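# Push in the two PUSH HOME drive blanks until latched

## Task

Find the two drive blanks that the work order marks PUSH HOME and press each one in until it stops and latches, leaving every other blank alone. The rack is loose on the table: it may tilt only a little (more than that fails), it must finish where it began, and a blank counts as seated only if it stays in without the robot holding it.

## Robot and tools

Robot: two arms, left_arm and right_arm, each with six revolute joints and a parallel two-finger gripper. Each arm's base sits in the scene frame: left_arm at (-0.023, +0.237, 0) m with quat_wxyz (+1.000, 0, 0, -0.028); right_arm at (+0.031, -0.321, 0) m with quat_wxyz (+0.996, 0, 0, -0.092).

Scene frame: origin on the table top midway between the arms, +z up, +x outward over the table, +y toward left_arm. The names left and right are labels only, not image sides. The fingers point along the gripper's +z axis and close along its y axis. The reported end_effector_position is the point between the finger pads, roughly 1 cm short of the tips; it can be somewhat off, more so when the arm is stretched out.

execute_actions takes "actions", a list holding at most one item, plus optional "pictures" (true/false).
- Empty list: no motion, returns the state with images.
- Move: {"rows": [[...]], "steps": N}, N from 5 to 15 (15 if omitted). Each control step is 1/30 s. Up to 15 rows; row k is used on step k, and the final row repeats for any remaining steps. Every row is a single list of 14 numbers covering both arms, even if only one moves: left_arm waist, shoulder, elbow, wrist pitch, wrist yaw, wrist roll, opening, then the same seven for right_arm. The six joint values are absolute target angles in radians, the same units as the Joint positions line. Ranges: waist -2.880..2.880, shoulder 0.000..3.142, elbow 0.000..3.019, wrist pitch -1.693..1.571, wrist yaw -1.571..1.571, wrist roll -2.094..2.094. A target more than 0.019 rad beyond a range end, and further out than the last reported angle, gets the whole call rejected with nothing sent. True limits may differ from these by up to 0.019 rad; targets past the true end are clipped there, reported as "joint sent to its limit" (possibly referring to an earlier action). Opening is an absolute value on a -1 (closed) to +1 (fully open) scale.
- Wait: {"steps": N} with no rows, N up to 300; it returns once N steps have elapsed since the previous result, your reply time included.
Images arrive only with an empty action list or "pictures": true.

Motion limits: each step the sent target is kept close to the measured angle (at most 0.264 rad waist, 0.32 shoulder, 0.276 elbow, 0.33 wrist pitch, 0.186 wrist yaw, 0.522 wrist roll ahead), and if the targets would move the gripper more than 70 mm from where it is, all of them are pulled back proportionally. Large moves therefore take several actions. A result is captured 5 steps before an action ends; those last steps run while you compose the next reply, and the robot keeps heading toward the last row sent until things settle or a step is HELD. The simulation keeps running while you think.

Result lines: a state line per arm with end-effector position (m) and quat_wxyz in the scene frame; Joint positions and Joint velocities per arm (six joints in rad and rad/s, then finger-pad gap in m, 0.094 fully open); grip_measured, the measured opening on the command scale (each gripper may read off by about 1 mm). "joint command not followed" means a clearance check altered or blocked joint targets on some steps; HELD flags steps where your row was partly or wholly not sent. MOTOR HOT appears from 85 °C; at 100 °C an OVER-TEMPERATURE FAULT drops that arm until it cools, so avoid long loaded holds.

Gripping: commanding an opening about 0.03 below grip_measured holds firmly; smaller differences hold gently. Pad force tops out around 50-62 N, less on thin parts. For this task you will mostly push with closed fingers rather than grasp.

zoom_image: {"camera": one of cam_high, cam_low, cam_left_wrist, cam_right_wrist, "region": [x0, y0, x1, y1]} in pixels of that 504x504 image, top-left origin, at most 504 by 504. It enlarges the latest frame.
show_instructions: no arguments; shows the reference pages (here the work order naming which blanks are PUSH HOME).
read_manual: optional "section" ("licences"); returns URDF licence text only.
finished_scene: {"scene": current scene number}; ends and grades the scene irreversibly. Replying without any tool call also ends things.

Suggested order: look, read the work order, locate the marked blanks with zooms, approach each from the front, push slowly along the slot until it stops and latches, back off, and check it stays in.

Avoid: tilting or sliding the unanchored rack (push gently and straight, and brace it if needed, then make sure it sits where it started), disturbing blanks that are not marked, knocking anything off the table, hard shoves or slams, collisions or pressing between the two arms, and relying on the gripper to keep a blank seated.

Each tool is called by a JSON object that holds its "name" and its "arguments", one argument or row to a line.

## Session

{"name": "show_instructions", "arguments": {

}}

{"name": "execute_actions", "arguments": {
  "actions": []
}}

Reference images for this scene: work order.

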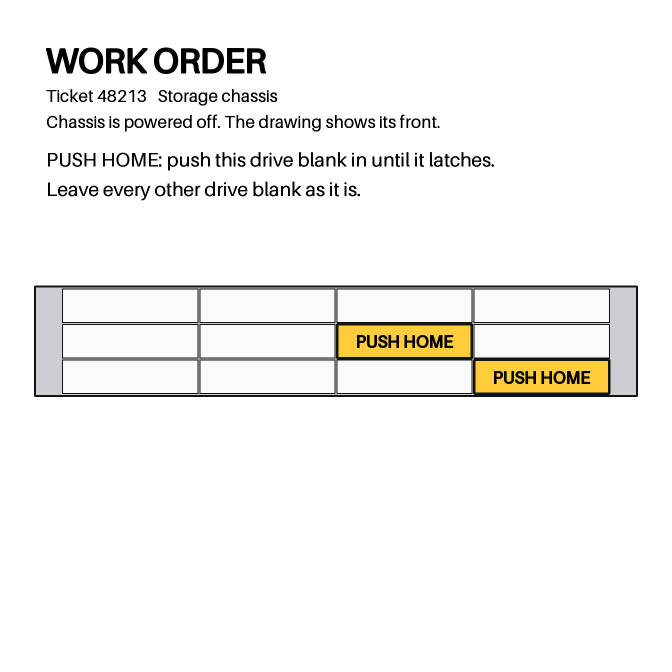

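Scene clock: 0.00 s of 5100.00 s.
left_arm: end_effector_position=(+0.6479, +0.7433, +0.1777) grip_measured=+1.000 end_effector_quat_wxyz=(+0.448, +0.492, +0.737, +0.120) | right_arm: end_effector_position=(+0.8097, -0.3764, +0.2709) grip_measured=+1.000 end_effector_quat_wxyz=(+0.634, +0.133, +0.670, +0.364)
Joint positions: left_arm=[ 0.856  2.411  2.426 -1.032  0.837  1.725  0.094] | right_arm=[ 0.009  1.958  1.402  0.633 -0.5    0.754  0.094]
Joint velocities: left_arm=[-0.024  0.005 -0.002  0.012 -0.066 -0.037  0.   ] | right_arm=[ 0.005  0.005  0.007  0.017  0.022 -0.051  0.   ]

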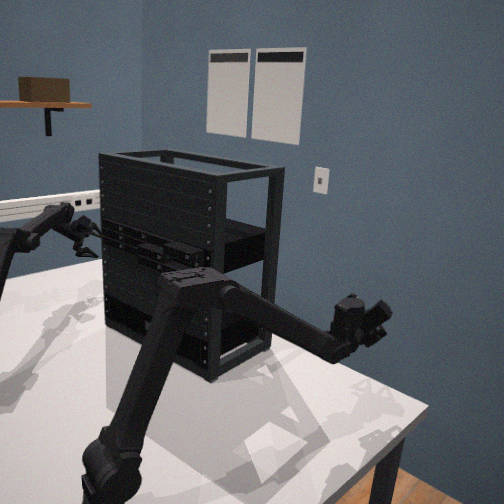

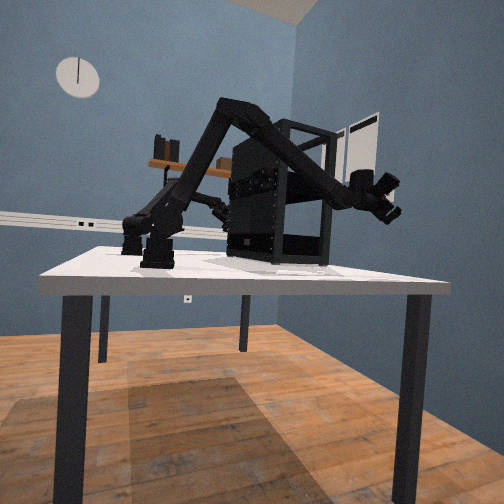

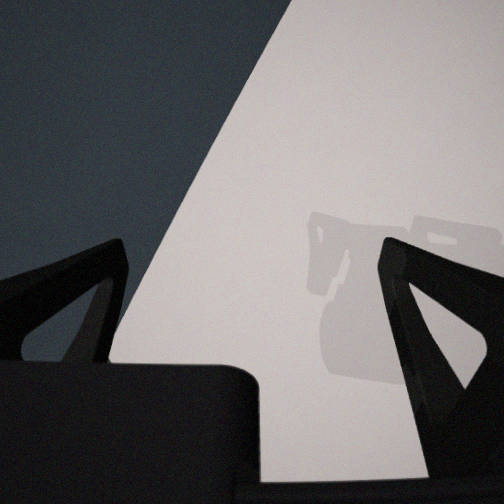

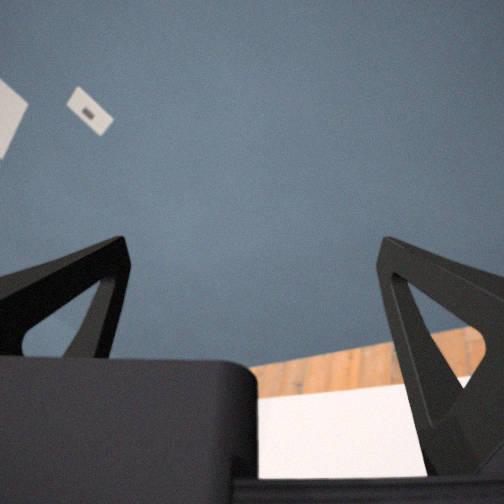

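{"name": "execute_actions", "arguments": {
  "actions": [
    {"rows":[[0.856,1.5,2.3,-1.0,0,0,-1,0.0,0.8,0.75,0.3,1.168,0,-1]]}
  ]
}}

{"name": "execute_actions", "arguments": {
  "actions": [
    {"steps":30}
  ]
}}

{"name": "execute_actions", "arguments": {
  "actions": [
    {"rows":[[0.1,1.5,2.3,-1.0,0,0,-1,1.352,0.8,0.75,0.3,1.168,0,-1]]}
  ]
}}

{"name": "execute_actions", "arguments": {
  "actions": [
    {"rows":[[0.1,1.52,2.3,-1.1,0,0,-1,1.352,0.85,0.76,0.33,1.168,0,-1],[0.1,1.52,2.3,-1.1,0,0,-1,1.352,0.9,0.76,0.33,1.168,0,-1],[0.1,1.52,2.3,-1.1,0,0,-1,1.352,0.95,0.76,0.33,1.168,0,-1],[0.1,1.52,2.3,-1.15,0,0,-1,1.352,1.0,0.77,0.36,1.168,0,-1],[0.1,1.54,2.3,-1.2,0,0,-1,1.352,1.04,0.77,0.38,1.168,0,-1],[0.1,1.54,2.3,-1.2,0,0,-1,1.352,1.08,0.77,0.38,1.168,0,-1],[0.1,1.55,2.3,-1.2,0,0,-1,1.352,1.118,0.78,0.39,1.168,0,-1]]}
  ]
}}

{"name": "execute_actions", "arguments": {
  "actions": [
    {"steps":18}
  ],
  "pictures": true
}}

Scene clock: 0.97 s of 5100.00 s.
left_arm: end_effector_position=(+0.6133, +0.7668, +0.2102) grip_measured=-0.977 end_effector_quat_wxyz=(+0.347, +0.357, +0.855, +0.143) | right_arm: end_effector_position=(+0.6079, -0.4392, +0.2472) grip_measured=-0.985 end_effector_quat_wxyz=(+0.618, +0.195, +0.762, -0.011)
Joint positions: left_arm=[ 0.856  2.271  2.32  -1.029  0.525  1.428  0.001] | right_arm=[0.01  1.418 0.838 0.34  0.09  0.256 0.001]
Joint velocities: left_arm=[-0.015 -0.503 -0.09  -0.002 -0.813 -0.916 -0.004] | right_arm=[-0.005 -1.88  -1.082 -0.252  1.546 -0.828 -0.003]
Steps of this call (steps 1 to 19: nothing new was sent; steps 20 to 29: the first 10 steps of this action). Readings (joint positions):
20: left_arm=[0.856 2.404 2.418 -1.030 0.808 1.700] | right_arm=[0.009 1.942 1.382 0.599 -0.443 0.706]
21: left_arm=[0.856 2.391 2.396 -1.029 0.771 1.665] | right_arm=[0.010 1.898 1.325 0.528 -0.374 0.640]
23: left_arm=[0.856 2.363 2.362 -1.029 0.705 1.601] | right_arm=[0.010 1.788 1.183 0.435 -0.254 0.520]
27: left_arm=[0.856 2.303 2.328 -1.029 0.583 1.484] | right_arm=[0.010 1.546 0.933 0.360 -0.025 0.323]
29: the state above

Scene clock: 1.97 s of 5100.00 s.
left_arm: end_effector_position=(+0.4447, +0.7134, +0.6256) grip_measured=-0.979 end_effector_quat_wxyz=(+0.425, -0.079, +0.831, +0.350) | right_arm: end_effector_position=(+0.3239, -0.5355, +0.4632) grip_measured=-0.987 end_effector_quat_wxyz=(+0.629, +0.482, +0.468, -0.392)
Joint positions: left_arm=[ 0.856  1.683  2.307 -1.029  0.014  0.601  0.001] | right_arm=[0.004 0.804 0.745 0.311 1.165 0.012 0.001]
Joint velocities: left_arm=[-0.015 -0.659 -0.002  0.002 -0.125 -1.253 -0.001] | right_arm=[-0.024 -0.005 -0.007 -0.032 -0.022 -0.022 -0.   ]
Kept back: nothing.
Steps of this call (steps 1 to 5: the last 5 steps of your previous action; steps 6 to 30: the robot went on to your last target). Readings (joint positions):
1: left_arm=[0.856 2.254 2.317 -1.029 0.497 1.400] | right_arm=[0.010 1.357 0.806 0.333 0.143 0.230]
2: left_arm=[0.856 2.237 2.314 -1.029 0.469 1.373] | right_arm=[0.010 1.298 0.785 0.328 0.192 0.209]
4: left_arm=[0.856 2.202 2.311 -1.029 0.414 1.319] | right_arm=[0.010 1.189 0.767 0.325 0.285 0.174]
8: left_arm=[0.856 2.128 2.308 -1.029 0.304 1.213] | right_arm=[0.010 0.978 0.764 0.325 0.484 0.120]
30: the state above

Scene clock: 2.30 s of 5100.00 s.
left_arm: end_effector_position=(+0.4877, +0.5279, +0.7154) grip_measured=-0.979 end_effector_quat_wxyz=(+0.564, -0.099, +0.786, +0.234) | right_arm: end_effector_position=(+0.3933, -0.3093, +0.4631) grip_measured=-0.987 end_effector_quat_wxyz=(+0.722, +0.304, +0.599, -0.166)
Joint positions: left_arm=[ 0.576  1.535  2.307 -1.029  0.002  0.267  0.001] | right_arm=[0.67  0.804 0.745 0.311 1.169 0.011 0.001]
Joint velocities: left_arm=[-1.353 -0.181  0.017  0.007 -0.051 -0.769 -0.   ] | right_arm=[ 2.408 -0.015  0.002  0.002 -0.037 -0.066 -0.001]
Steps of this call (steps 1 to 10: the first 10 steps of this action). Readings (joint positions):
1: left_arm=[0.851 1.662 2.307 -1.029 0.010 0.566] | right_arm=[0.018 0.804 0.745 0.311 1.169 0.012]
2: left_arm=[0.843 1.641 2.307 -1.029 0.007 0.532] | right_arm=[0.061 0.804 0.745 0.311 1.171 0.012]
4: left_arm=[0.802 1.604 2.307 -1.029 0.003 0.460] | right_arm=[0.196 0.804 0.745 0.311 1.171 0.012]
8: left_arm=[0.663 1.551 2.307 -1.029 0.002 0.324] | right_arm=[0.510 0.804 0.745 0.311 1.169 0.011]
10: the state above

Scene clock: 2.80 s of 5100.00 s.
left_arm: end_effector_position=(+0.5508, +0.2423, +0.6771) grip_measured=-0.979 end_effector_quat_wxyz=(+0.544, +0.010, +0.839, +0.010) | right_arm: end_effector_position=(+0.3353, +0.0079, +0.3576) grip_measured=-0.987 end_effector_quat_wxyz=(+0.705, -0.008, +0.709, +0.005)
Joint positions: left_arm=[ 0.068  1.531  2.301 -1.19   0.004  0.033  0.001] | right_arm=[1.37  1.134 0.752 0.367 1.167 0.01  0.001]
Joint velocities: left_arm=[ 0.2    0.034  0.007 -0.081  0.037 -0.139  0.001] | right_arm=[-0.122  0.904 -0.002 -0.012  0.051  0.022  0.   ]
Steps of this call (steps 1 to 5: the last 5 steps of your previous action; steps 6 to 15: the first 10 steps of this action). Readings (joint positions):
6: left_arm=[0.289 1.525 2.305 -1.033 0.002 0.147] | right_arm=[1.150 0.806 0.745 0.311 1.168 0.011]
7: left_arm=[0.241 1.525 2.303 -1.046 0.002 0.129] | right_arm=[1.225 0.814 0.745 0.312 1.168 0.011]
9: left_arm=[0.147 1.525 2.301 -1.081 0.002 0.089] | right_arm=[1.336 0.858 0.746 0.324 1.168 0.011]
13: left_arm=[0.059 1.528 2.301 -1.179 0.005 0.045] | right_arm=[1.379 1.052 0.752 0.367 1.167 0.011]
15: the state above

Scene clock: 3.40 s of 5100.00 s.
left_arm: end_effector_position=(+0.5527, +0.2609, +0.6735) grip_measured=-0.979 end_effector_quat_wxyz=(+0.540, -0.013, +0.841, +0.014) | right_arm: end_effector_position=(+0.3368, +0.0010, +0.3659) grip_measured=-0.987 end_effector_quat_wxyz=(+0.708, +0.003, +0.706, +0.009)
Joint positions: left_arm=[ 0.099  1.536  2.301 -1.193  0.001  0.011  0.001] | right_arm=[1.361 1.115 0.752 0.373 1.167 0.009 0.001]
Joint velocities: left_arm=[-0.015 -0.005  0.007 -0.002 -0.051  0.007 -0.   ] | right_arm=[-0.005 -0.005  0.007  0.002 -0.022 -0.066  0.001]
Kept back: nothing.
Steps of this call (steps 1 to 5: the last 5 steps of your previous action; steps 6 to 18: the robot went on to your last target). Readings (joint positions):
1: left_arm=[0.075 1.533 2.301 -1.192 0.003 0.028] | right_arm=[1.367 1.157 0.752 0.367 1.167 0.009]
2: left_arm=[0.083 1.534 2.301 -1.192 0.003 0.025] | right_arm=[1.364 1.168 0.752 0.367 1.167 0.009]
4: left_arm=[0.095 1.536 2.301 -1.193 0.001 0.020] | right_arm=[1.361 1.163 0.752 0.367 1.167 0.009]
8: left_arm=[0.099 1.536 2.301 -1.193 0.001 0.014] | right_arm=[1.361 1.127 0.752 0.371 1.167 0.009]
18: the state above

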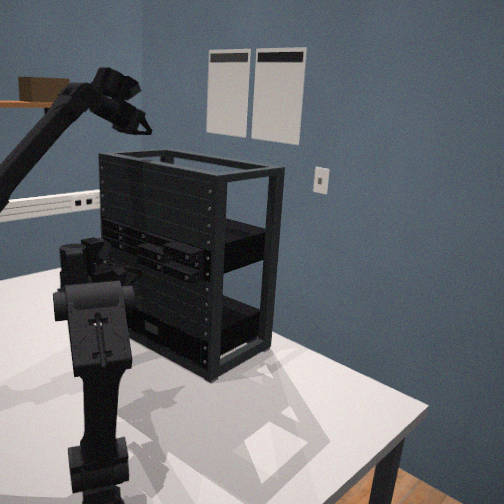

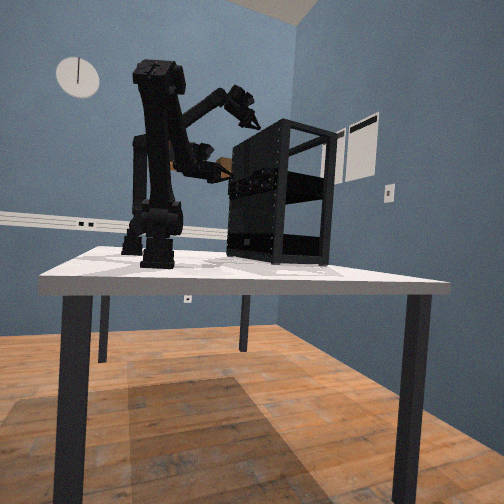

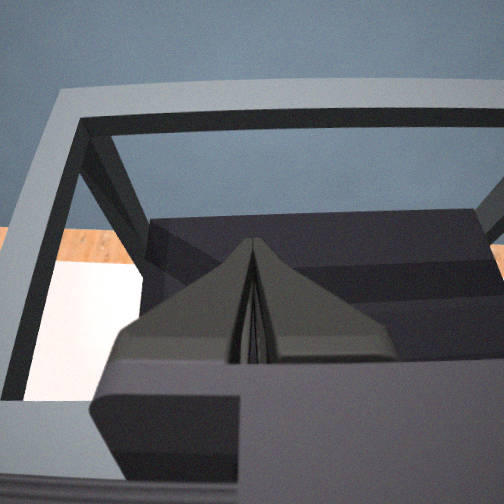

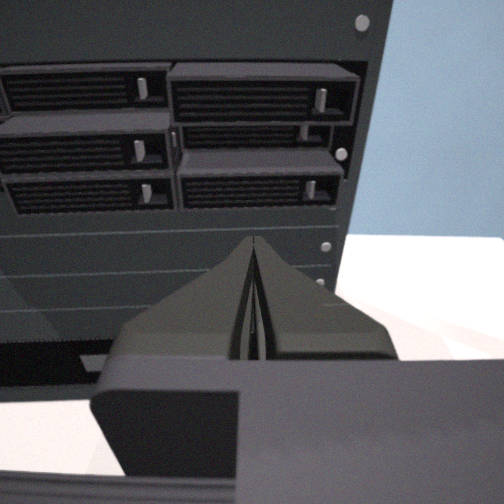

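{"name": "execute_actions", "arguments": {
  "actions": [
    {"rows":[[0.1,1.55,2.28,-1.22,0,0,-1,1.33,1.135,0.78,0.41,1.145,0,-1],[0.1,1.55,2.26,-1.24,0,0,-1,1.305,1.155,0.78,0.43,1.12,0,-1],[0.1,1.55,2.25,-1.26,0,0,-1,1.28,1.175,0.785,0.45,1.095,0,-1],[0.1,1.55,2.24,-1.28,0,0,-1,1.255,1.195,0.79,0.465,1.07,0,-1],[0.1,1.55,2.23,-1.3,0,0,-1,1.23,1.21,0.79,0.48,1.045,0,-1],[0.1,1.55,2.22,-1.32,0,0,-1,1.205,1.23,0.795,0.495,1.02,0,-1],[0.1,1.55,2.21,-1.33,0,0,-1,1.18,1.245,0.8,0.51,0.995,0,-1],[0.1,1.55,2.2,-1.34,0,0,-1,1.16,1.258,0.8,0.52,0.975,0,-1],[0.1,1.55,2.19,-1.35,0,0,-1,1.15,1.267,0.8,0.525,0.969,0,-1]]}
  ]
}}

{"name": "execute_actions", "arguments": {
  "actions": [
    {"steps":14}
  ],
  "pictures": true
}}

Scene clock: 4.37 s of 5100.00 s.
left_arm: end_effector_position=(+0.5501, +0.2608, +0.5978) grip_measured=-0.979 end_effector_quat_wxyz=(+0.443, -0.015, +0.896, +0.011) | right_arm: end_effector_position=(+0.4117, -0.0054, +0.3339) grip_measured=-0.987 end_effector_quat_wxyz=(+0.709, +0.002, +0.706, +0.009)
Joint positions: left_arm=[ 0.099  1.538  2.204 -1.318  0.001  0.01   0.001] | right_arm=[1.17  1.246 0.76  0.494 0.976 0.009 0.001]
Joint velocities: left_arm=[-0.015 -0.024 -0.017  0.032  0.037  0.037 -0.001] | right_arm=[-0.65   0.484  0.012  0.129 -0.139 -0.022  0.001]
Steps of this call (steps 1 to 15: the robot went on to your last target; steps 16 to 19: nothing new was sent; steps 20 to 29: the first 10 steps of this action). Readings (joint positions):
20: left_arm=[0.099 1.536 2.299 -1.195 0.001 0.010] | right_arm=[1.360 1.115 0.752 0.376 1.159 0.009]
21: left_arm=[0.099 1.536 2.294 -1.203 0.001 0.010] | right_arm=[1.355 1.118 0.752 0.385 1.141 0.009]
23: left_arm=[0.099 1.535 2.275 -1.230 0.001 0.010] | right_arm=[1.328 1.133 0.752 0.417 1.095 0.009]
27: left_arm=[0.099 1.536 2.219 -1.305 0.001 0.010] | right_arm=[1.222 1.207 0.758 0.477 0.997 0.009]
29: the state above

Scene clock: 4.83 s of 5100.00 s.
left_arm: end_effector_position=(+0.5501, +0.2608, +0.5977) grip_measured=-0.979 end_effector_quat_wxyz=(+0.443, -0.016, +0.896, +0.011) | right_arm: end_effector_position=(+0.4242, -0.0114, +0.3229) grip_measured=-0.987 end_effector_quat_wxyz=(+0.705, +0.006, +0.709, -0.006)
Joint positions: left_arm=[ 0.099  1.538  2.204 -1.318  0.001  0.008  0.001] | right_arm=[1.14  1.275 0.76  0.505 0.972 0.009 0.001]
Joint velocities: left_arm=[ 0.005 -0.005  0.012 -0.002  0.007 -0.037  0.   ] | right_arm=[ 0.005  0.015  0.002 -0.012 -0.022  0.095 -0.001]
Kept back: nothing.
Steps of this call (steps 1 to 5: the last 5 steps of your previous action; steps 6 to 14: the robot went on to your last target). Readings (joint positions):
1: left_arm=[0.099 1.538 2.204 -1.318 0.001 0.009] | right_arm=[1.151 1.260 0.760 0.497 0.975 0.009]
2: left_arm=[0.099 1.538 2.204 -1.318 0.001 0.009] | right_arm=[1.140 1.270 0.760 0.497 0.974 0.009]
4: left_arm=[0.099 1.538 2.204 -1.318 0.001 0.008] | right_arm=[1.135 1.276 0.760 0.497 0.974 0.009]
8: left_arm=[0.099 1.538 2.204 -1.318 0.001 0.008] | right_arm=[1.140 1.275 0.760 0.505 0.972 0.009]
14: the state above

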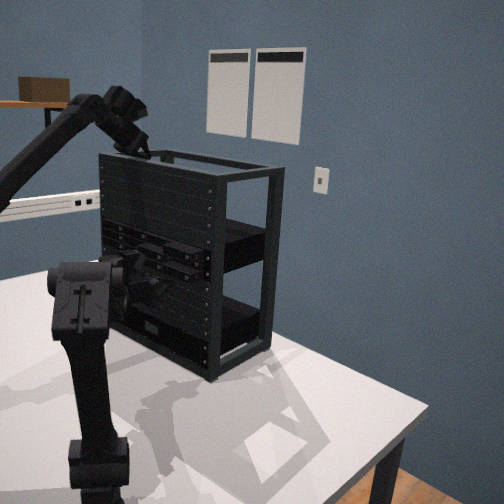

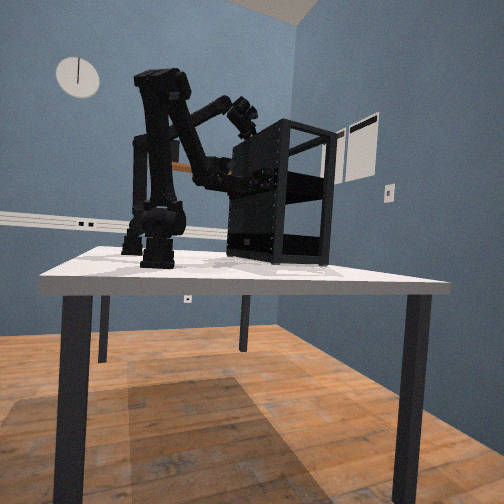

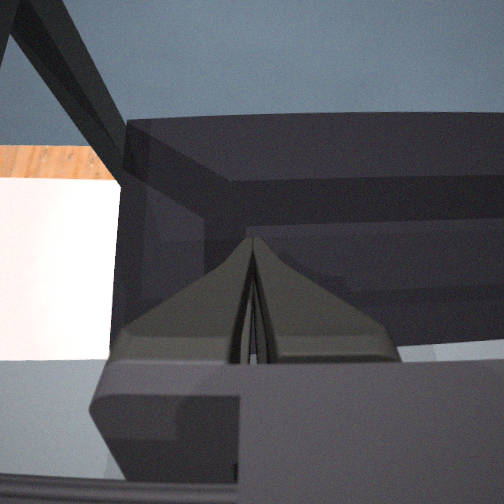

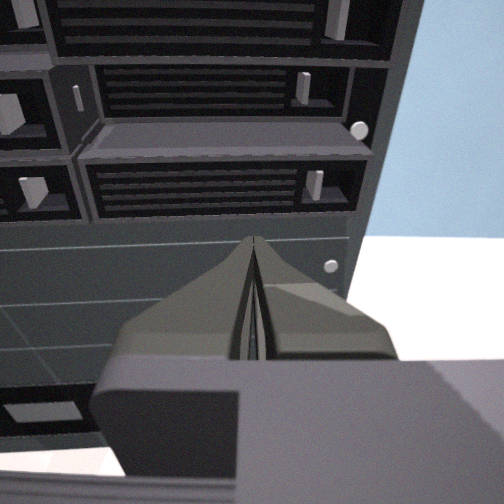

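{"name": "execute_actions", "arguments": {
  "actions": [
    {"rows":[[0.1,1.58,2.18,-1.36,0,0,-1,1.14,1.275,0.82,0.5,0.955,0,-1],[0.1,1.58,2.18,-1.36,0,0,-1,1.14,1.275,0.835,0.48,0.95,0,-1],[0.1,1.58,2.18,-1.36,0,0,-1,1.135,1.28,0.845,0.47,0.945,0,-1],[0.1,1.58,2.18,-1.36,0,0,-1,1.13,1.285,0.845,0.465,0.942,0,-1],[0.1,1.58,2.18,-1.36,0,0,-1,1.12,1.29,0.85,0.465,0.94,0,-1],[0.1,1.58,2.18,-1.36,0,0,-1,1.11,1.3,0.855,0.465,0.93,0,-1]]}
  ]
}}

{"name": "execute_actions", "arguments": {
  "actions": [
    {"steps":10}
  ],
  "pictures": true
}}

Scene clock: 5.50 s of 5100.00 s.
left_arm: end_effector_position=(+0.5501, +0.2608, +0.5973) grip_measured=-0.979 end_effector_quat_wxyz=(+0.442, -0.016, +0.897, +0.011) | right_arm: end_effector_position=(+0.4365, -0.0027, +0.3466) grip_measured=-0.987 end_effector_quat_wxyz=(+0.711, +0.008, +0.703, +0.011)
Joint positions: left_arm=[ 0.099  1.539  2.204 -1.319  0.001  0.007  0.001] | right_arm=[1.122 1.279 0.819 0.481 0.933 0.009 0.001]
Joint velocities: left_arm=[-0.005 -0.015  0.022  0.012 -0.022  0.066 -0.   ] | right_arm=[-0.112 -0.005  0.017 -0.012 -0.007 -0.037  0.001]
Steps of this call (steps 1 to 10: the robot went on to your last target; steps 11 to 20: the first 10 steps of this action). Readings (joint positions):
11: left_arm=[0.099 1.539 2.204 -1.319 0.001 0.008] | right_arm=[1.140 1.275 0.762 0.505 0.967 0.009]
12: left_arm=[0.099 1.539 2.204 -1.319 0.001 0.008] | right_arm=[1.140 1.275 0.765 0.502 0.960 0.009]
14: left_arm=[0.099 1.539 2.204 -1.319 0.001 0.007] | right_arm=[1.140 1.275 0.780 0.489 0.950 0.009]
18: left_arm=[0.099 1.539 2.204 -1.319 0.001 0.007] | right_arm=[1.130 1.278 0.814 0.481 0.934 0.009]
20: the state above

Scene clock: 5.83 s of 5100.00 s.
left_arm: end_effector_position=(+0.5501, +0.2608, +0.5973) grip_measured=-0.979 end_effector_quat_wxyz=(+0.442, -0.016, +0.897, +0.011) | right_arm: end_effector_position=(+0.4390, -0.0040, +0.3433) grip_measured=-0.987 end_effector_quat_wxyz=(+0.710, +0.007, +0.704, +0.006)
Joint positions: left_arm=[ 0.099  1.539  2.204 -1.319  0.001  0.007  0.001] | right_arm=[1.117 1.285 0.819 0.478 0.933 0.009 0.001]
Joint velocities: left_arm=[-0.015 -0.005  0.002 -0.022 -0.007  0.007 -0.001] | right_arm=[-0.005  0.005  0.002 -0.012  0.007  0.022 -0.001]
Kept back: nothing.
Steps of this call (steps 1 to 5: the last 5 steps of your previous action; steps 6 to 10: the robot went on to your last target). Readings (joint positions):
1: left_arm=[0.099 1.539 2.204 -1.319 0.001 0.007] | right_arm=[1.119 1.280 0.819 0.481 0.933 0.009]
2: left_arm=[0.099 1.539 2.204 -1.319 0.001 0.007] | right_arm=[1.117 1.280 0.819 0.480 0.933 0.009]
4: left_arm=[0.099 1.539 2.204 -1.319 0.001 0.007] | right_arm=[1.117 1.283 0.819 0.480 0.933 0.009]
8: left_arm=[0.099 1.539 2.204 -1.319 0.001 0.007] | right_arm=[1.117 1.285 0.819 0.478 0.933 0.009]
10: the state above

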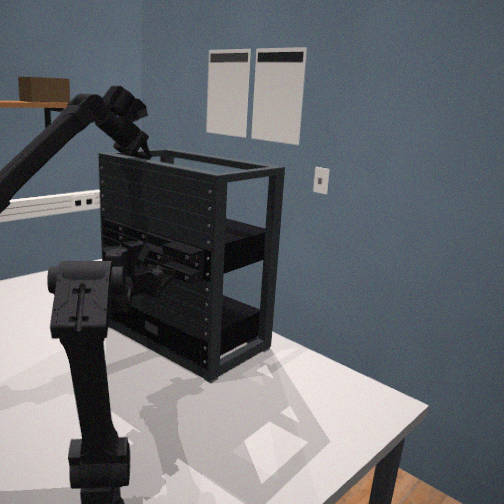

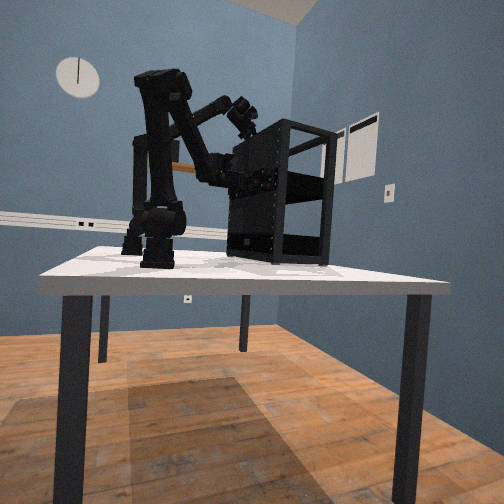

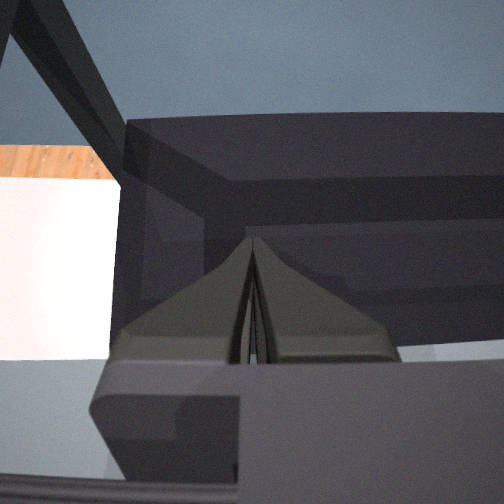

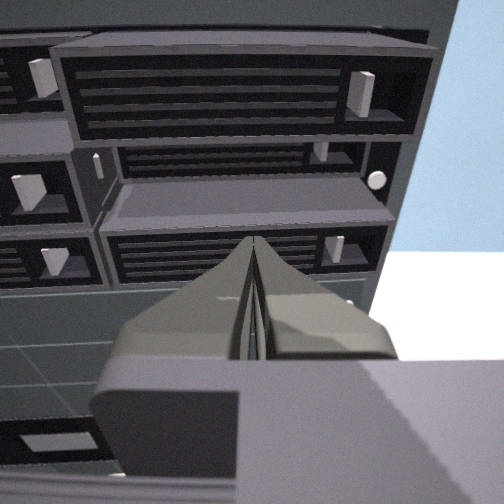

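{"name": "execute_actions", "arguments": {
  "actions": [
    {"rows":[[0.1,1.58,2.18,-1.36,0,0,-1,1.125,1.31,0.84,0.48,0.93,0,-1],[0.1,1.58,2.18,-1.36,0,0,-1,1.125,1.318,0.84,0.48,0.93,0,-1]]}
  ]
}}

{"name": "execute_actions", "arguments": {
  "actions": [
    {"steps":6}
  ]
}}

Scene clock: 6.27 s of 5100.00 s.
left_arm: end_effector_position=(+0.5501, +0.2608, +0.5973) grip_measured=-0.979 end_effector_quat_wxyz=(+0.442, -0.016, +0.897, +0.011) | right_arm: end_effector_position=(+0.4403, -0.0003, +0.3355) grip_measured=-0.987 end_effector_quat_wxyz=(+0.706, +0.002, +0.708, +0.002)
Joint positions: left_arm=[ 0.099  1.539  2.204 -1.319  0.001  0.007  0.001] | right_arm=[1.119 1.301 0.819 0.478 0.933 0.009 0.001]
Joint velocities: left_arm=[-0.005 -0.015  0.027  0.002 -0.066 -0.051 -0.001] | right_arm=[-0.005 -0.024 -0.017 -0.017 -0.051  0.022  0.001]
Steps of this call (steps 1 to 3: the robot went on to your last target; steps 4 to 13: the first 10 steps of this action). Readings (joint positions):
4: left_arm=[0.099 1.539 2.204 -1.319 0.001 0.007] | right_arm=[1.117 1.285 0.819 0.478 0.933 0.009]
5: left_arm=[0.099 1.539 2.204 -1.319 0.001 0.007] | right_arm=[1.117 1.287 0.819 0.478 0.933 0.009]
7: left_arm=[0.099 1.539 2.204 -1.319 0.001 0.007] | right_arm=[1.117 1.293 0.819 0.478 0.933 0.009]
11: left_arm=[0.099 1.539 2.204 -1.319 0.001 0.007] | right_arm=[1.119 1.301 0.819 0.478 0.933 0.009]
13: the state above

Scene clock: 6.47 s of 5100.00 s.
left_arm: end_effector_position=(+0.5501, +0.2608, +0.5973) grip_measured=-0.979 end_effector_quat_wxyz=(+0.442, -0.016, +0.897, +0.011) | right_arm: end_effector_position=(+0.4403, -0.0003, +0.3355) grip_measured=-0.987 end_effector_quat_wxyz=(+0.706, +0.002, +0.708, +0.002)
Joint positions: left_arm=[ 0.099  1.539  2.204 -1.319  0.001  0.007  0.001] | right_arm=[1.119 1.301 0.819 0.478 0.933 0.009 0.001]
Joint velocities: left_arm=[ 0.005 -0.005 -0.002  0.002  0.037 -0.037 -0.001] | right_arm=[-0.015  0.015 -0.007 -0.002  0.051  0.037 -0.   ]
Kept back: nothing.
Steps of this call (steps 1 to 5: the last 5 steps of your previous action; step 6: the robot went on to your last target). Readings (joint positions):
1: left_arm=[0.099 1.539 2.204 -1.319 0.001 0.007] | right_arm=[1.119 1.301 0.819 0.478 0.933 0.009]
2: left_arm=[0.099 1.539 2.204 -1.319 0.001 0.007] | right_arm=[1.119 1.301 0.819 0.478 0.933 0.009]
4: left_arm=[0.099 1.539 2.204 -1.319 0.001 0.007] | right_arm=[1.119 1.301 0.819 0.478 0.933 0.009]
6: the state above

{"name": "execute_actions", "arguments": {
  "actions": [
    {"rows":[[0.1,1.58,2.18,-1.36,0,0,-1,1.1,1.32,0.86,0.49,0.93,0,-1],[0.1,1.58,2.18,-1.36,0,0,-1,1.08,1.326,0.872,0.49,0.925,0,-1],[0.1,1.58,2.18,-1.36,0,0,-1,1.068,1.332,0.88,0.49,0.92,0,-1],[0.1,1.58,2.18,-1.36,0,0,-1,1.06,1.338,0.886,0.49,0.913,0,-1],[0.1,1.58,2.18,-1.36,0,0,-1,1.052,1.345,0.892,0.49,0.906,0,-1],[0.1,1.58,2.18,-1.36,0,0,-1,1.044,1.352,0.898,0.49,0.9,0,-1],[0.1,1.58,2.18,-1.36,0,0,-1,1.036,1.359,0.904,0.495,0.892,0,-1],[0.1,1.58,2.18,-1.36,0,0,-1,1.028,1.366,0.91,0.495,0.885,0,-1],[0.1,1.58,2.18,-1.36,0,0,-1,1.02,1.373,0.916,0.495,0.878,0,-1],[0.1,1.58,2.18,-1.36,0,0,-1,1.012,1.38,0.922,0.5,0.87,0,-1],[0.1,1.58,2.18,-1.36,0,0,-1,1.004,1.387,0.928,0.5,0.863,0,-1],[0.1,1.58,2.18,-1.36,0,0,-1,0.995,1.393,0.934,0.5,0.86,0,-1],[0.1,1.58,2.18,-1.36,0,0,-1,0.985,1.398,0.94,0.5,0.86,0,-1],[0.1,1.58,2.18,-1.36,0,0,-1,0.975,1.403,0.945,0.5,0.86,0,-1],[0.1,1.58,2.18,-1.36,0,0,-1,0.965,1.408,0.95,0.5,0.86,0,-1]]}
  ]
}}

{"name": "execute_actions", "arguments": {
  "actions": [
    {"steps":12}
  ],
  "pictures": true
}}

Scene clock: 7.93 s of 5100.00 s.
left_arm: end_effector_position=(+0.5501, +0.2608, +0.5973) grip_measured=-0.979 end_effector_quat_wxyz=(+0.442, -0.016, +0.897, +0.010) | right_arm: end_effector_position=(+0.4661, +0.0012, +0.3363) grip_measured=-0.987 end_effector_quat_wxyz=(+0.706, -0.001, +0.708, +0.005)
Joint positions: left_arm=[ 0.099  1.539  2.204 -1.319  0.001  0.007  0.001] | right_arm=[1.069 1.343 0.86  0.479 0.876 0.009 0.001]
Joint velocities: left_arm=[-0.015 -0.024 -0.012 -0.012  0.007  0.051 -0.   ] | right_arm=[-0.239  0.22   0.212  0.017 -0.33  -0.007  0.001]
Steps of this call (steps 1 to 15: the robot went on to your last target; steps 16 to 34: nothing new was sent; steps 35 to 44: the first 10 steps of this action). Readings (joint positions):
35: left_arm=[0.099 1.539 2.204 -1.319 0.001 0.007] | right_arm=[1.119 1.301 0.819 0.478 0.933 0.009]
36: left_arm=[0.099 1.539 2.204 -1.319 0.001 0.007] | right_arm=[1.117 1.302 0.819 0.478 0.932 0.009]
38: left_arm=[0.099 1.539 2.204 -1.319 0.001 0.007] | right_arm=[1.112 1.304 0.822 0.478 0.923 0.009]
42: left_arm=[0.099 1.539 2.204 -1.319 0.001 0.007] | right_arm=[1.085 1.327 0.844 0.478 0.892 0.009]
44: the state above

Scene clock: 8.33 s of 5100.00 s.
left_arm: end_effector_position=(+0.5502, +0.2609, +0.5971) grip_measured=-0.979 end_effector_quat_wxyz=(+0.442, -0.016, +0.897, +0.011) | right_arm: end_effector_position=(+0.4768, +0.0011, +0.3364) grip_measured=-0.987 end_effector_quat_wxyz=(+0.707, +0.001, +0.708, +0.004)
Joint positions: left_arm=[ 0.099  1.539  2.204 -1.319  0.001  0.006  0.001] | right_arm=[1.051 1.364 0.878 0.483 0.862 0.009 0.001]
Joint velocities: left_arm=[-0.034  0.005  0.017 -0.007 -0.051  0.037 -0.001] | right_arm=[-0.015 -0.005 -0.002  0.002 -0.095  0.037 -0.001]
Kept back: nothing.
Steps of this call (steps 1 to 5: the last 5 steps of your previous action; steps 6 to 12: the robot went on to your last target). Readings (joint positions):
1: left_arm=[0.099 1.539 2.204 -1.319 0.001 0.007] | right_arm=[1.061 1.351 0.867 0.480 0.867 0.009]
2: left_arm=[0.099 1.539 2.204 -1.319 0.001 0.007] | right_arm=[1.054 1.358 0.874 0.480 0.861 0.009]
4: left_arm=[0.099 1.539 2.204 -1.319 0.001 0.007] | right_arm=[1.051 1.364 0.878 0.483 0.862 0.009]
8: left_arm=[0.099 1.539 2.204 -1.319 0.001 0.006] | right_arm=[1.051 1.364 0.878 0.483 0.862 0.009]
12: the state above

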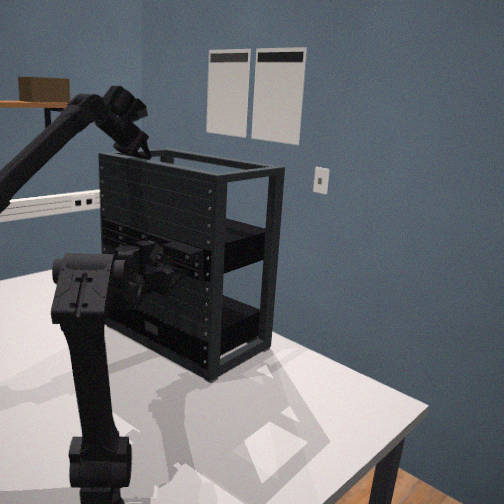

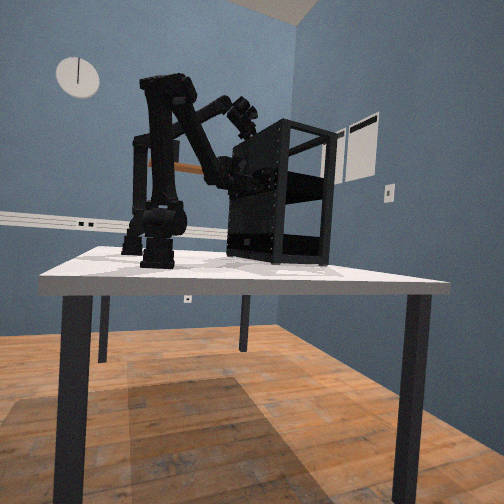

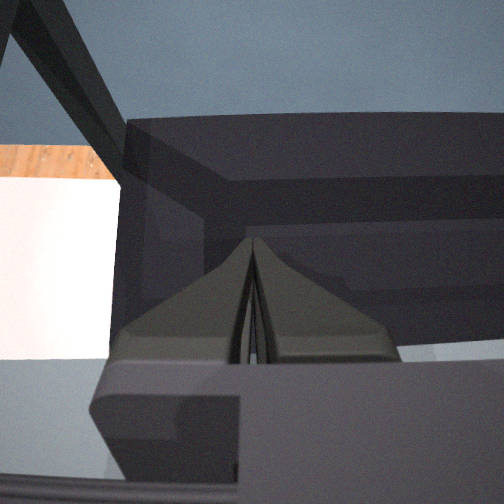

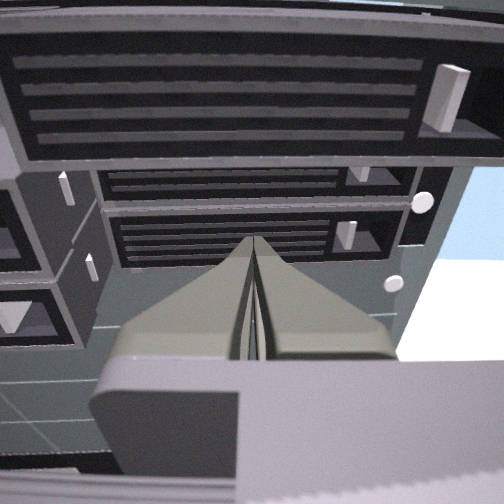

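{"name": "execute_actions", "arguments": {
  "actions": [
    {"rows":[[0.1,1.54,2.22,-1.3,0,0,-1,1.02,1.38,0.92,0.49,0.86,0,-1],[0.1,1.52,2.24,-1.24,0,0,-1,1.06,1.355,0.89,0.49,0.875,0,-1],[0.1,1.49,2.24,-1.18,0,0,-1,1.09,1.33,0.865,0.49,0.9,0,-1],[0.1,1.45,2.24,-1.12,0,0,-1,1.12,1.3,0.84,0.49,0.93,0,-1],[0.08,1.4,2.22,-1.1,0,0,-1,1.15,1.275,0.815,0.49,0.96,0,-1],[0.06,1.35,2.18,-1.1,0,0,-1,1.18,1.25,0.79,0.49,0.99,0,-1],[0.04,1.3,2.13,-1.1,0,0,-1,1.21,1.22,0.77,0.48,1.02,0,-1],[0.02,1.24,2.07,-1.1,0,0,-1,1.24,1.18,0.75,0.46,1.05,0,-1],[0,1.18,2.0,-1.1,0,0,-1,1.25,1.13,0.72,0.44,1.07,0,-1],[-0.03,1.12,1.93,-1.1,0,0,-1,1.25,1.07,0.69,0.42,1.08,0,-1],[-0.06,1.06,1.86,-1.1,0,0,-1,1.25,1.0,0.66,0.4,1.1,0,-1],[-0.09,1.0,1.8,-1.1,0,0,-1,1.25,0.93,0.63,0.35,1.1,0,-1],[-0.12,0.95,1.75,-1.1,0,0,-1,1.22,0.86,0.6,0.3,1.1,0,-1],[-0.15,0.9,1.7,-1.1,0,0,-1,1.2,0.8,0.58,0.25,1.1,0,-1],[-0.2,0.86,1.65,-1.1,0,0,-1,1.15,0.75,0.55,0.2,1.1,0,-1]]}
  ]
}}

{"name": "execute_actions", "arguments": {
  "actions": [
    {"steps":16}
  ]
}}

{"name": "execute_actions", "arguments": {
  "actions": [
    {"rows":[[-0.2,0.85,0.895,-0.4,0,0,-1,1.0,0.7,0.55,0.2,1.1,0,-1]]}
  ]
}}

{"name": "execute_actions", "arguments": {
  "actions": [
    {"steps":22}
  ],
  "pictures": true
}}

Scene clock: 9.17 s of 5100.00 s.
left_arm: end_effector_position=(+0.5326, +0.2480, +0.6382) grip_measured=-0.979 end_effector_quat_wxyz=(+0.516, -0.006, +0.857, +0.007) | right_arm: end_effector_position=(+0.3892, -0.0138, +0.3373) grip_measured=-0.987 end_effector_quat_wxyz=(+0.707, +0.012, +0.707, -0.007)
Joint positions: left_arm=[ 0.077  1.44   2.114 -1.161  0.001  0.006  0.001] | right_arm=[1.218 1.198 0.736 0.46  1.06  0.009 0.001]
Joint velocities: left_arm=[-0.308 -0.991 -1.033  0.242  0.037 -0.022  0.001] | right_arm=[ 0.952 -1.304 -0.735 -0.457  0.374 -0.007 -0.001]
Steps of this call (steps 1 to 15: the robot went on to your last target; steps 16 to 25: the first 10 steps of this action). Readings (joint positions):
16: left_arm=[0.099 1.538 2.204 -1.316 0.001 0.006] | right_arm=[1.052 1.363 0.878 0.483 0.862 0.009]
17: left_arm=[0.099 1.538 2.204 -1.307 0.001 0.006] | right_arm=[1.055 1.363 0.878 0.483 0.867 0.009]
19: left_arm=[0.099 1.538 2.204 -1.248 0.001 0.006] | right_arm=[1.065 1.357 0.872 0.483 0.903 0.009]
23: left_arm=[0.092 1.495 2.172 -1.174 0.001 0.006] | right_arm=[1.149 1.273 0.789 0.481 1.020 0.009]
25: the state above

Scene clock: 9.70 s of 5100.00 s.
left_arm: end_effector_position=(+0.2725, +0.1594, +0.6688) grip_measured=-0.979 end_effector_quat_wxyz=(+0.596, +0.104, +0.793, -0.075) | right_arm: end_effector_position=(+0.3393, -0.1518, +0.3654) grip_measured=-0.987 end_effector_quat_wxyz=(+0.708, +0.060, +0.702, -0.044)
Joint positions: left_arm=[-0.198  0.82   1.657 -1.119  0.001  0.006  0.001] | right_arm=[1.139 0.747 0.55  0.214 1.103 0.008 0.001]
Joint velocities: left_arm=[-0.005 -0.454  0.002  0.085 -0.022 -0.051 -0.   ] | right_arm=[ 0.005  0.142 -0.076 -0.037  0.037 -0.022  0.   ]
Kept back: nothing.
Steps of this call (steps 1 to 5: the last 5 steps of your previous action; steps 6 to 16: the robot went on to your last target). Readings (joint positions):
1: left_arm=[0.065 1.404 2.074 -1.155 0.001 0.006] | right_arm=[1.246 1.150 0.709 0.444 1.075 0.009]
2: left_arm=[0.049 1.364 2.027 -1.150 0.001 0.006] | right_arm=[1.266 1.092 0.680 0.421 1.085 0.008]
4: left_arm=[0.003 1.275 1.929 -1.144 0.001 0.006] | right_arm=[1.269 0.953 0.626 0.351 1.091 0.008]
8: left_arm=[-0.111 1.098 1.764 -1.141 0.001 0.006] | right_arm=[1.169 0.717 0.561 0.239 1.103 0.008]
16: the state above

Scene clock: 10.03 s of 5100.00 s.
left_arm: end_effector_position=(+0.3554, +0.1379, +0.5742) grip_measured=-0.979 end_effector_quat_wxyz=(+0.640, +0.099, +0.757, -0.080) | right_arm: end_effector_position=(+0.3527, -0.2079, +0.3761) grip_measured=-0.987 end_effector_quat_wxyz=(+0.711, +0.123, +0.687, -0.085)
Joint positions: left_arm=[-0.198  0.794  1.247 -0.621  0.001  0.006  0.001] | right_arm=[0.99  0.698 0.545 0.21  1.1   0.008 0.001]
Joint velocities: left_arm=[-0.024  0.269 -1.365  1.253 -0.007  0.037  0.001] | right_arm=[ 0.005 -0.005  0.002 -0.022  0.051  0.066  0.001]
Steps of this call (steps 1 to 10: the first 10 steps of this action). Readings (joint positions):
1: left_arm=[-0.198 0.805 1.639 -1.086 0.001 0.006] | right_arm=[1.131 0.749 0.548 0.212 1.099 0.008]
2: left_arm=[-0.198 0.784 1.601 -1.017 0.001 0.006] | right_arm=[1.106 0.746 0.546 0.211 1.097 0.008]
4: left_arm=[-0.198 0.766 1.520 -0.913 0.001 0.006] | right_arm=[1.038 0.730 0.545 0.210 1.098 0.008]
8: left_arm=[-0.198 0.779 1.345 -0.717 0.001 0.006] | right_arm=[0.989 0.700 0.545 0.210 1.100 0.008]
10: the state above

Scene clock: 10.77 s of 5100.00 s.
left_arm: end_effector_position=(+0.3966, +0.1272, +0.3615) grip_measured=-0.979 end_effector_quat_wxyz=(+0.540, +0.109, +0.832, -0.068) | right_arm: end_effector_position=(+0.3527, -0.2079, +0.3761) grip_measured=-0.987 end_effector_quat_wxyz=(+0.711, +0.123, +0.687, -0.085)
Joint positions: left_arm=[-0.198  0.862  0.861 -0.419  0.001  0.006  0.001] | right_arm=[0.99  0.698 0.545 0.21  1.1   0.008 0.001]
Joint velocities: left_arm=[-0.005  0.005 -0.007  0.012  0.022 -0.051  0.   ] | right_arm=[-0.005 -0.015 -0.002  0.007  0.022 -0.007 -0.001]
Kept back: nothing.
Steps of this call (steps 1 to 5: the last 5 steps of your previous action; steps 6 to 22: the robot went on to your last target). Readings (joint positions):
1: left_arm=[-0.198 0.802 1.198 -0.585 0.001 0.006] | right_arm=[0.990 0.698 0.545 0.210 1.100 0.008]
2: left_arm=[-0.198 0.810 1.150 -0.556 0.001 0.006] | right_arm=[0.990 0.698 0.545 0.210 1.100 0.008]
4: left_arm=[-0.198 0.825 1.049 -0.508 0.001 0.006] | right_arm=[0.990 0.698 0.545 0.210 1.100 0.008]
8: left_arm=[-0.198 0.857 0.883 -0.447 0.001 0.006] | right_arm=[0.990 0.698 0.545 0.210 1.100 0.008]
22: the state above

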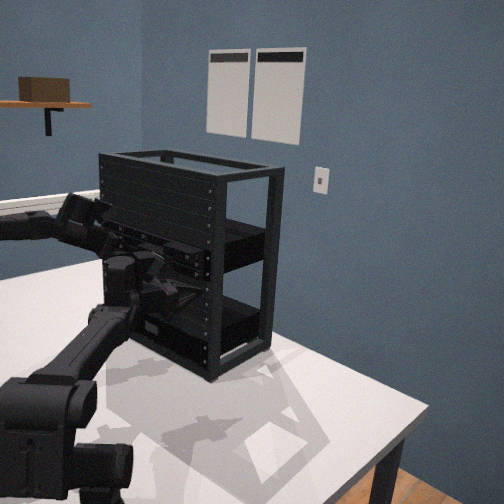

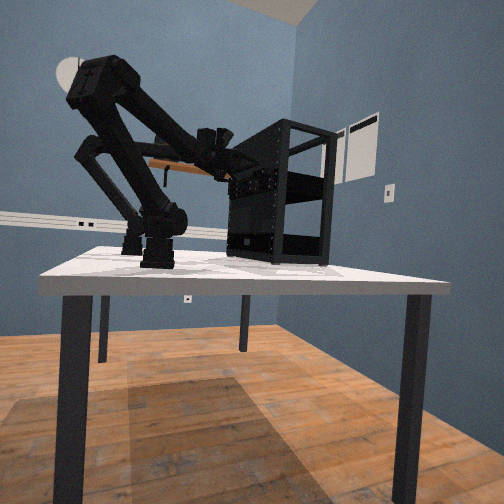

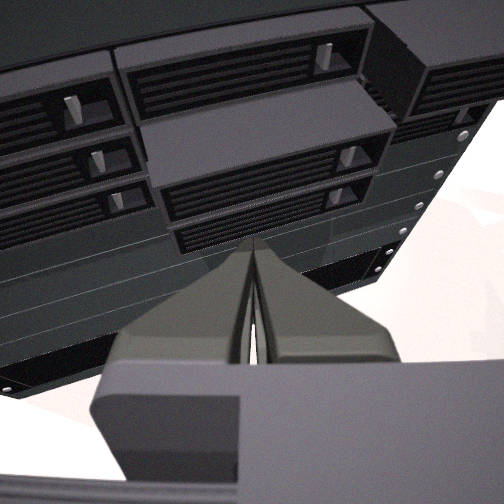

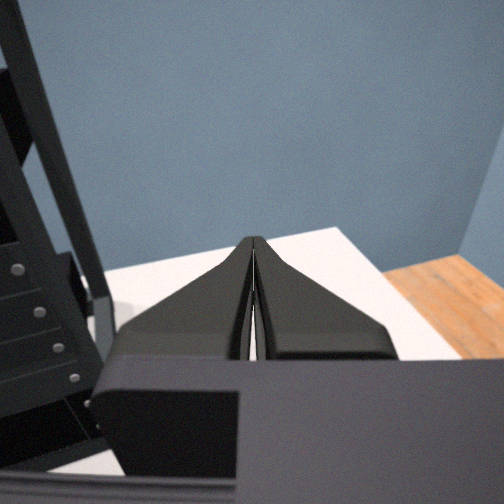

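{"name": "execute_actions", "arguments": {
  "actions": [
    {"rows":[[-0.2,0.88,0.9,-0.39,0,0,-1,1.1,0.62,0.5,0.2,1.2,0,-1],[-0.2,0.9,0.91,-0.38,0,0,-1,1.2,0.55,0.45,0.2,1.3,0,-1],[-0.2,0.92,0.92,-0.365,0,0,-1,1.2,0.47,0.4,0.2,1.4,0,-1],[-0.2,0.94,0.925,-0.35,0,0,-1,1.2,0.4,0.3,0.1,1.5,0,-1],[-0.2,0.94,0.925,-0.35,0,0,-1,1.2,0.3,0.2,0,1.5,0,-1]]}
  ]
}}

{"name": "execute_actions", "arguments": {
  "actions": [
    {"steps":12}
  ],
  "pictures": true
}}

{"name": "zoom_image", "arguments": {
  "camera": "cam_high",
  "region": [80,200,220,300]
}}

{"name": "zoom_image", "arguments": {
  "camera": "cam_low",
  "region": [190,140,290,220]
}}

Scene clock: 11.43 s of 5100.00 s.
left_arm: end_effector_position=(+0.4193, +0.1213, +0.3451) grip_measured=-0.979 end_effector_quat_wxyz=(+0.532, +0.110, +0.837, -0.067) | right_arm: end_effector_position=(+0.2522, -0.2894, +0.2602) grip_measured=-0.987 end_effector_quat_wxyz=(+0.680, +0.150, +0.693, -0.187)
Joint positions: left_arm=[-0.198  0.939  0.87  -0.37   0.001  0.006  0.001] | right_arm=[1.203 0.279 0.189 0.027 1.5   0.007 0.001]
Joint velocities: left_arm=[-0.015  0.093  0.007  0.002  0.007 -0.037 -0.001] | right_arm=[-0.015 -0.308 -0.589 -0.383  0.022 -0.007 -0.001]
Steps of this call (steps 1 to 10: the robot went on to your last target; steps 11 to 20: the first 10 steps of this action). Readings (joint positions):
11: left_arm=[-0.198 0.862 0.861 -0.418 0.001 0.006] | right_arm=[0.997 0.694 0.541 0.210 1.140 0.008]
12: left_arm=[-0.198 0.863 0.861 -0.413 0.001 0.006] | right_arm=[1.027 0.677 0.526 0.210 1.218 0.008]
14: left_arm=[-0.198 0.878 0.863 -0.394 0.001 0.006] | right_arm=[1.130 0.587 0.454 0.199 1.382 0.007]
18: left_arm=[-0.198 0.928 0.870 -0.370 0.001 0.006] | right_arm=[1.203 0.337 0.255 0.065 1.492 0.007]
20: the state above

Scene clock: 11.83 s of 5100.00 s.
left_arm: end_effector_position=(+0.4197, +0.1212, +0.3448) grip_measured=-0.979 end_effector_quat_wxyz=(+0.532, +0.110, +0.837, -0.067) | right_arm: end_effector_position=(+0.2527, -0.2886, +0.2497) grip_measured=-0.987 end_effector_quat_wxyz=(+0.674, +0.134, +0.697, -0.203)
Joint positions: left_arm=[-0.198  0.941  0.87  -0.368  0.001  0.006  0.001] | right_arm=[1.203 0.294 0.173 0.011 1.5   0.007 0.001]
Joint velocities: left_arm=[-0.005 -0.005  0.012 -0.012 -0.007 -0.037 -0.001] | right_arm=[-0.005  0.005 -0.007 -0.012 -0.022  0.051 -0.001]
Kept back: nothing.
Steps of this call (steps 1 to 5: the last 5 steps of your previous action; steps 6 to 12: the robot went on to your last target). Readings (joint positions):
1: left_arm=[-0.198 0.941 0.870 -0.370 0.001 0.006] | right_arm=[1.203 0.276 0.176 0.018 1.500 0.007]
2: left_arm=[-0.198 0.941 0.870 -0.370 0.001 0.006] | right_arm=[1.203 0.280 0.173 0.012 1.500 0.007]
4: left_arm=[-0.198 0.941 0.870 -0.368 0.001 0.006] | right_arm=[1.203 0.289 0.173 0.011 1.500 0.007]
8: left_arm=[-0.198 0.941 0.870 -0.368 0.001 0.006] | right_arm=[1.203 0.294 0.173 0.011 1.500 0.007]
12: the state above

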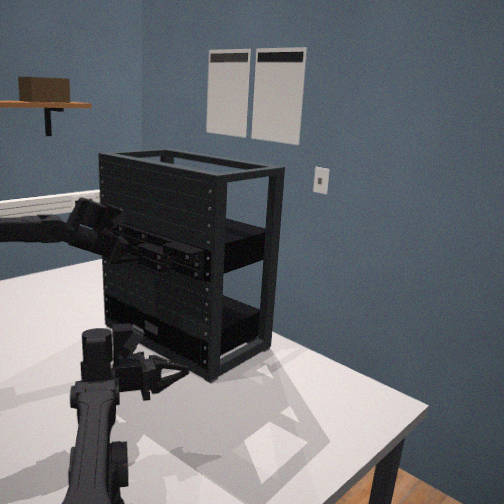

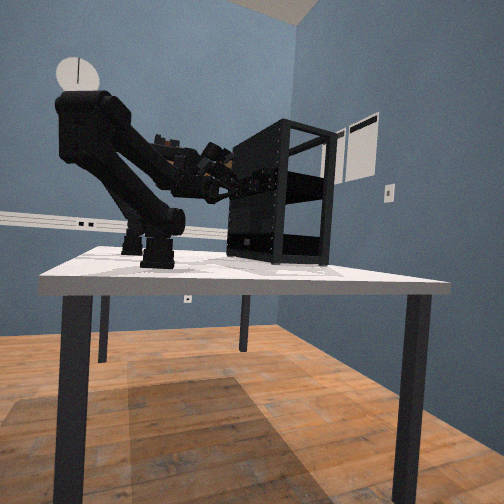

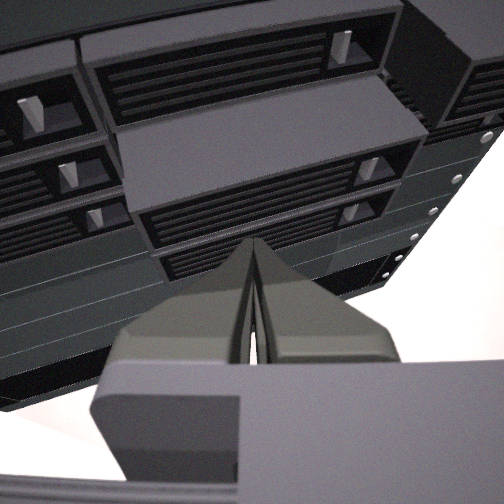

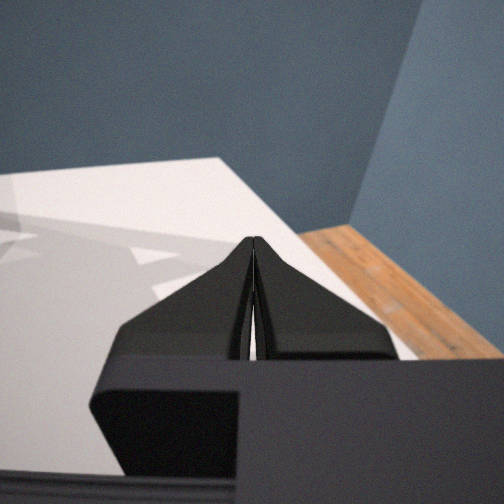

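Region (80, 200, 220, 300) of cam_high's 504x504 image, scaled by 3.600, with more detail than that image has; it fills the top 360 rows of this view, and the rest is white.

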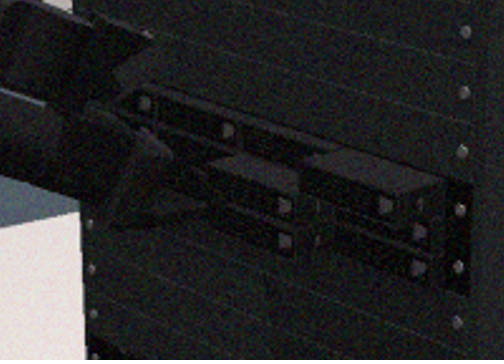

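Region (190, 140, 290, 220) of cam_low's 504x504 image, scaled by 5.040, with more detail than that image has; it fills the top 403 rows of this view, and the rest is white.

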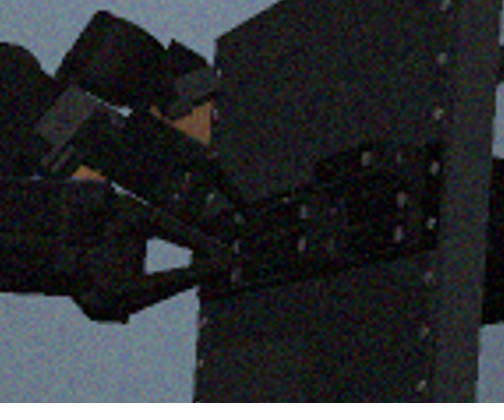

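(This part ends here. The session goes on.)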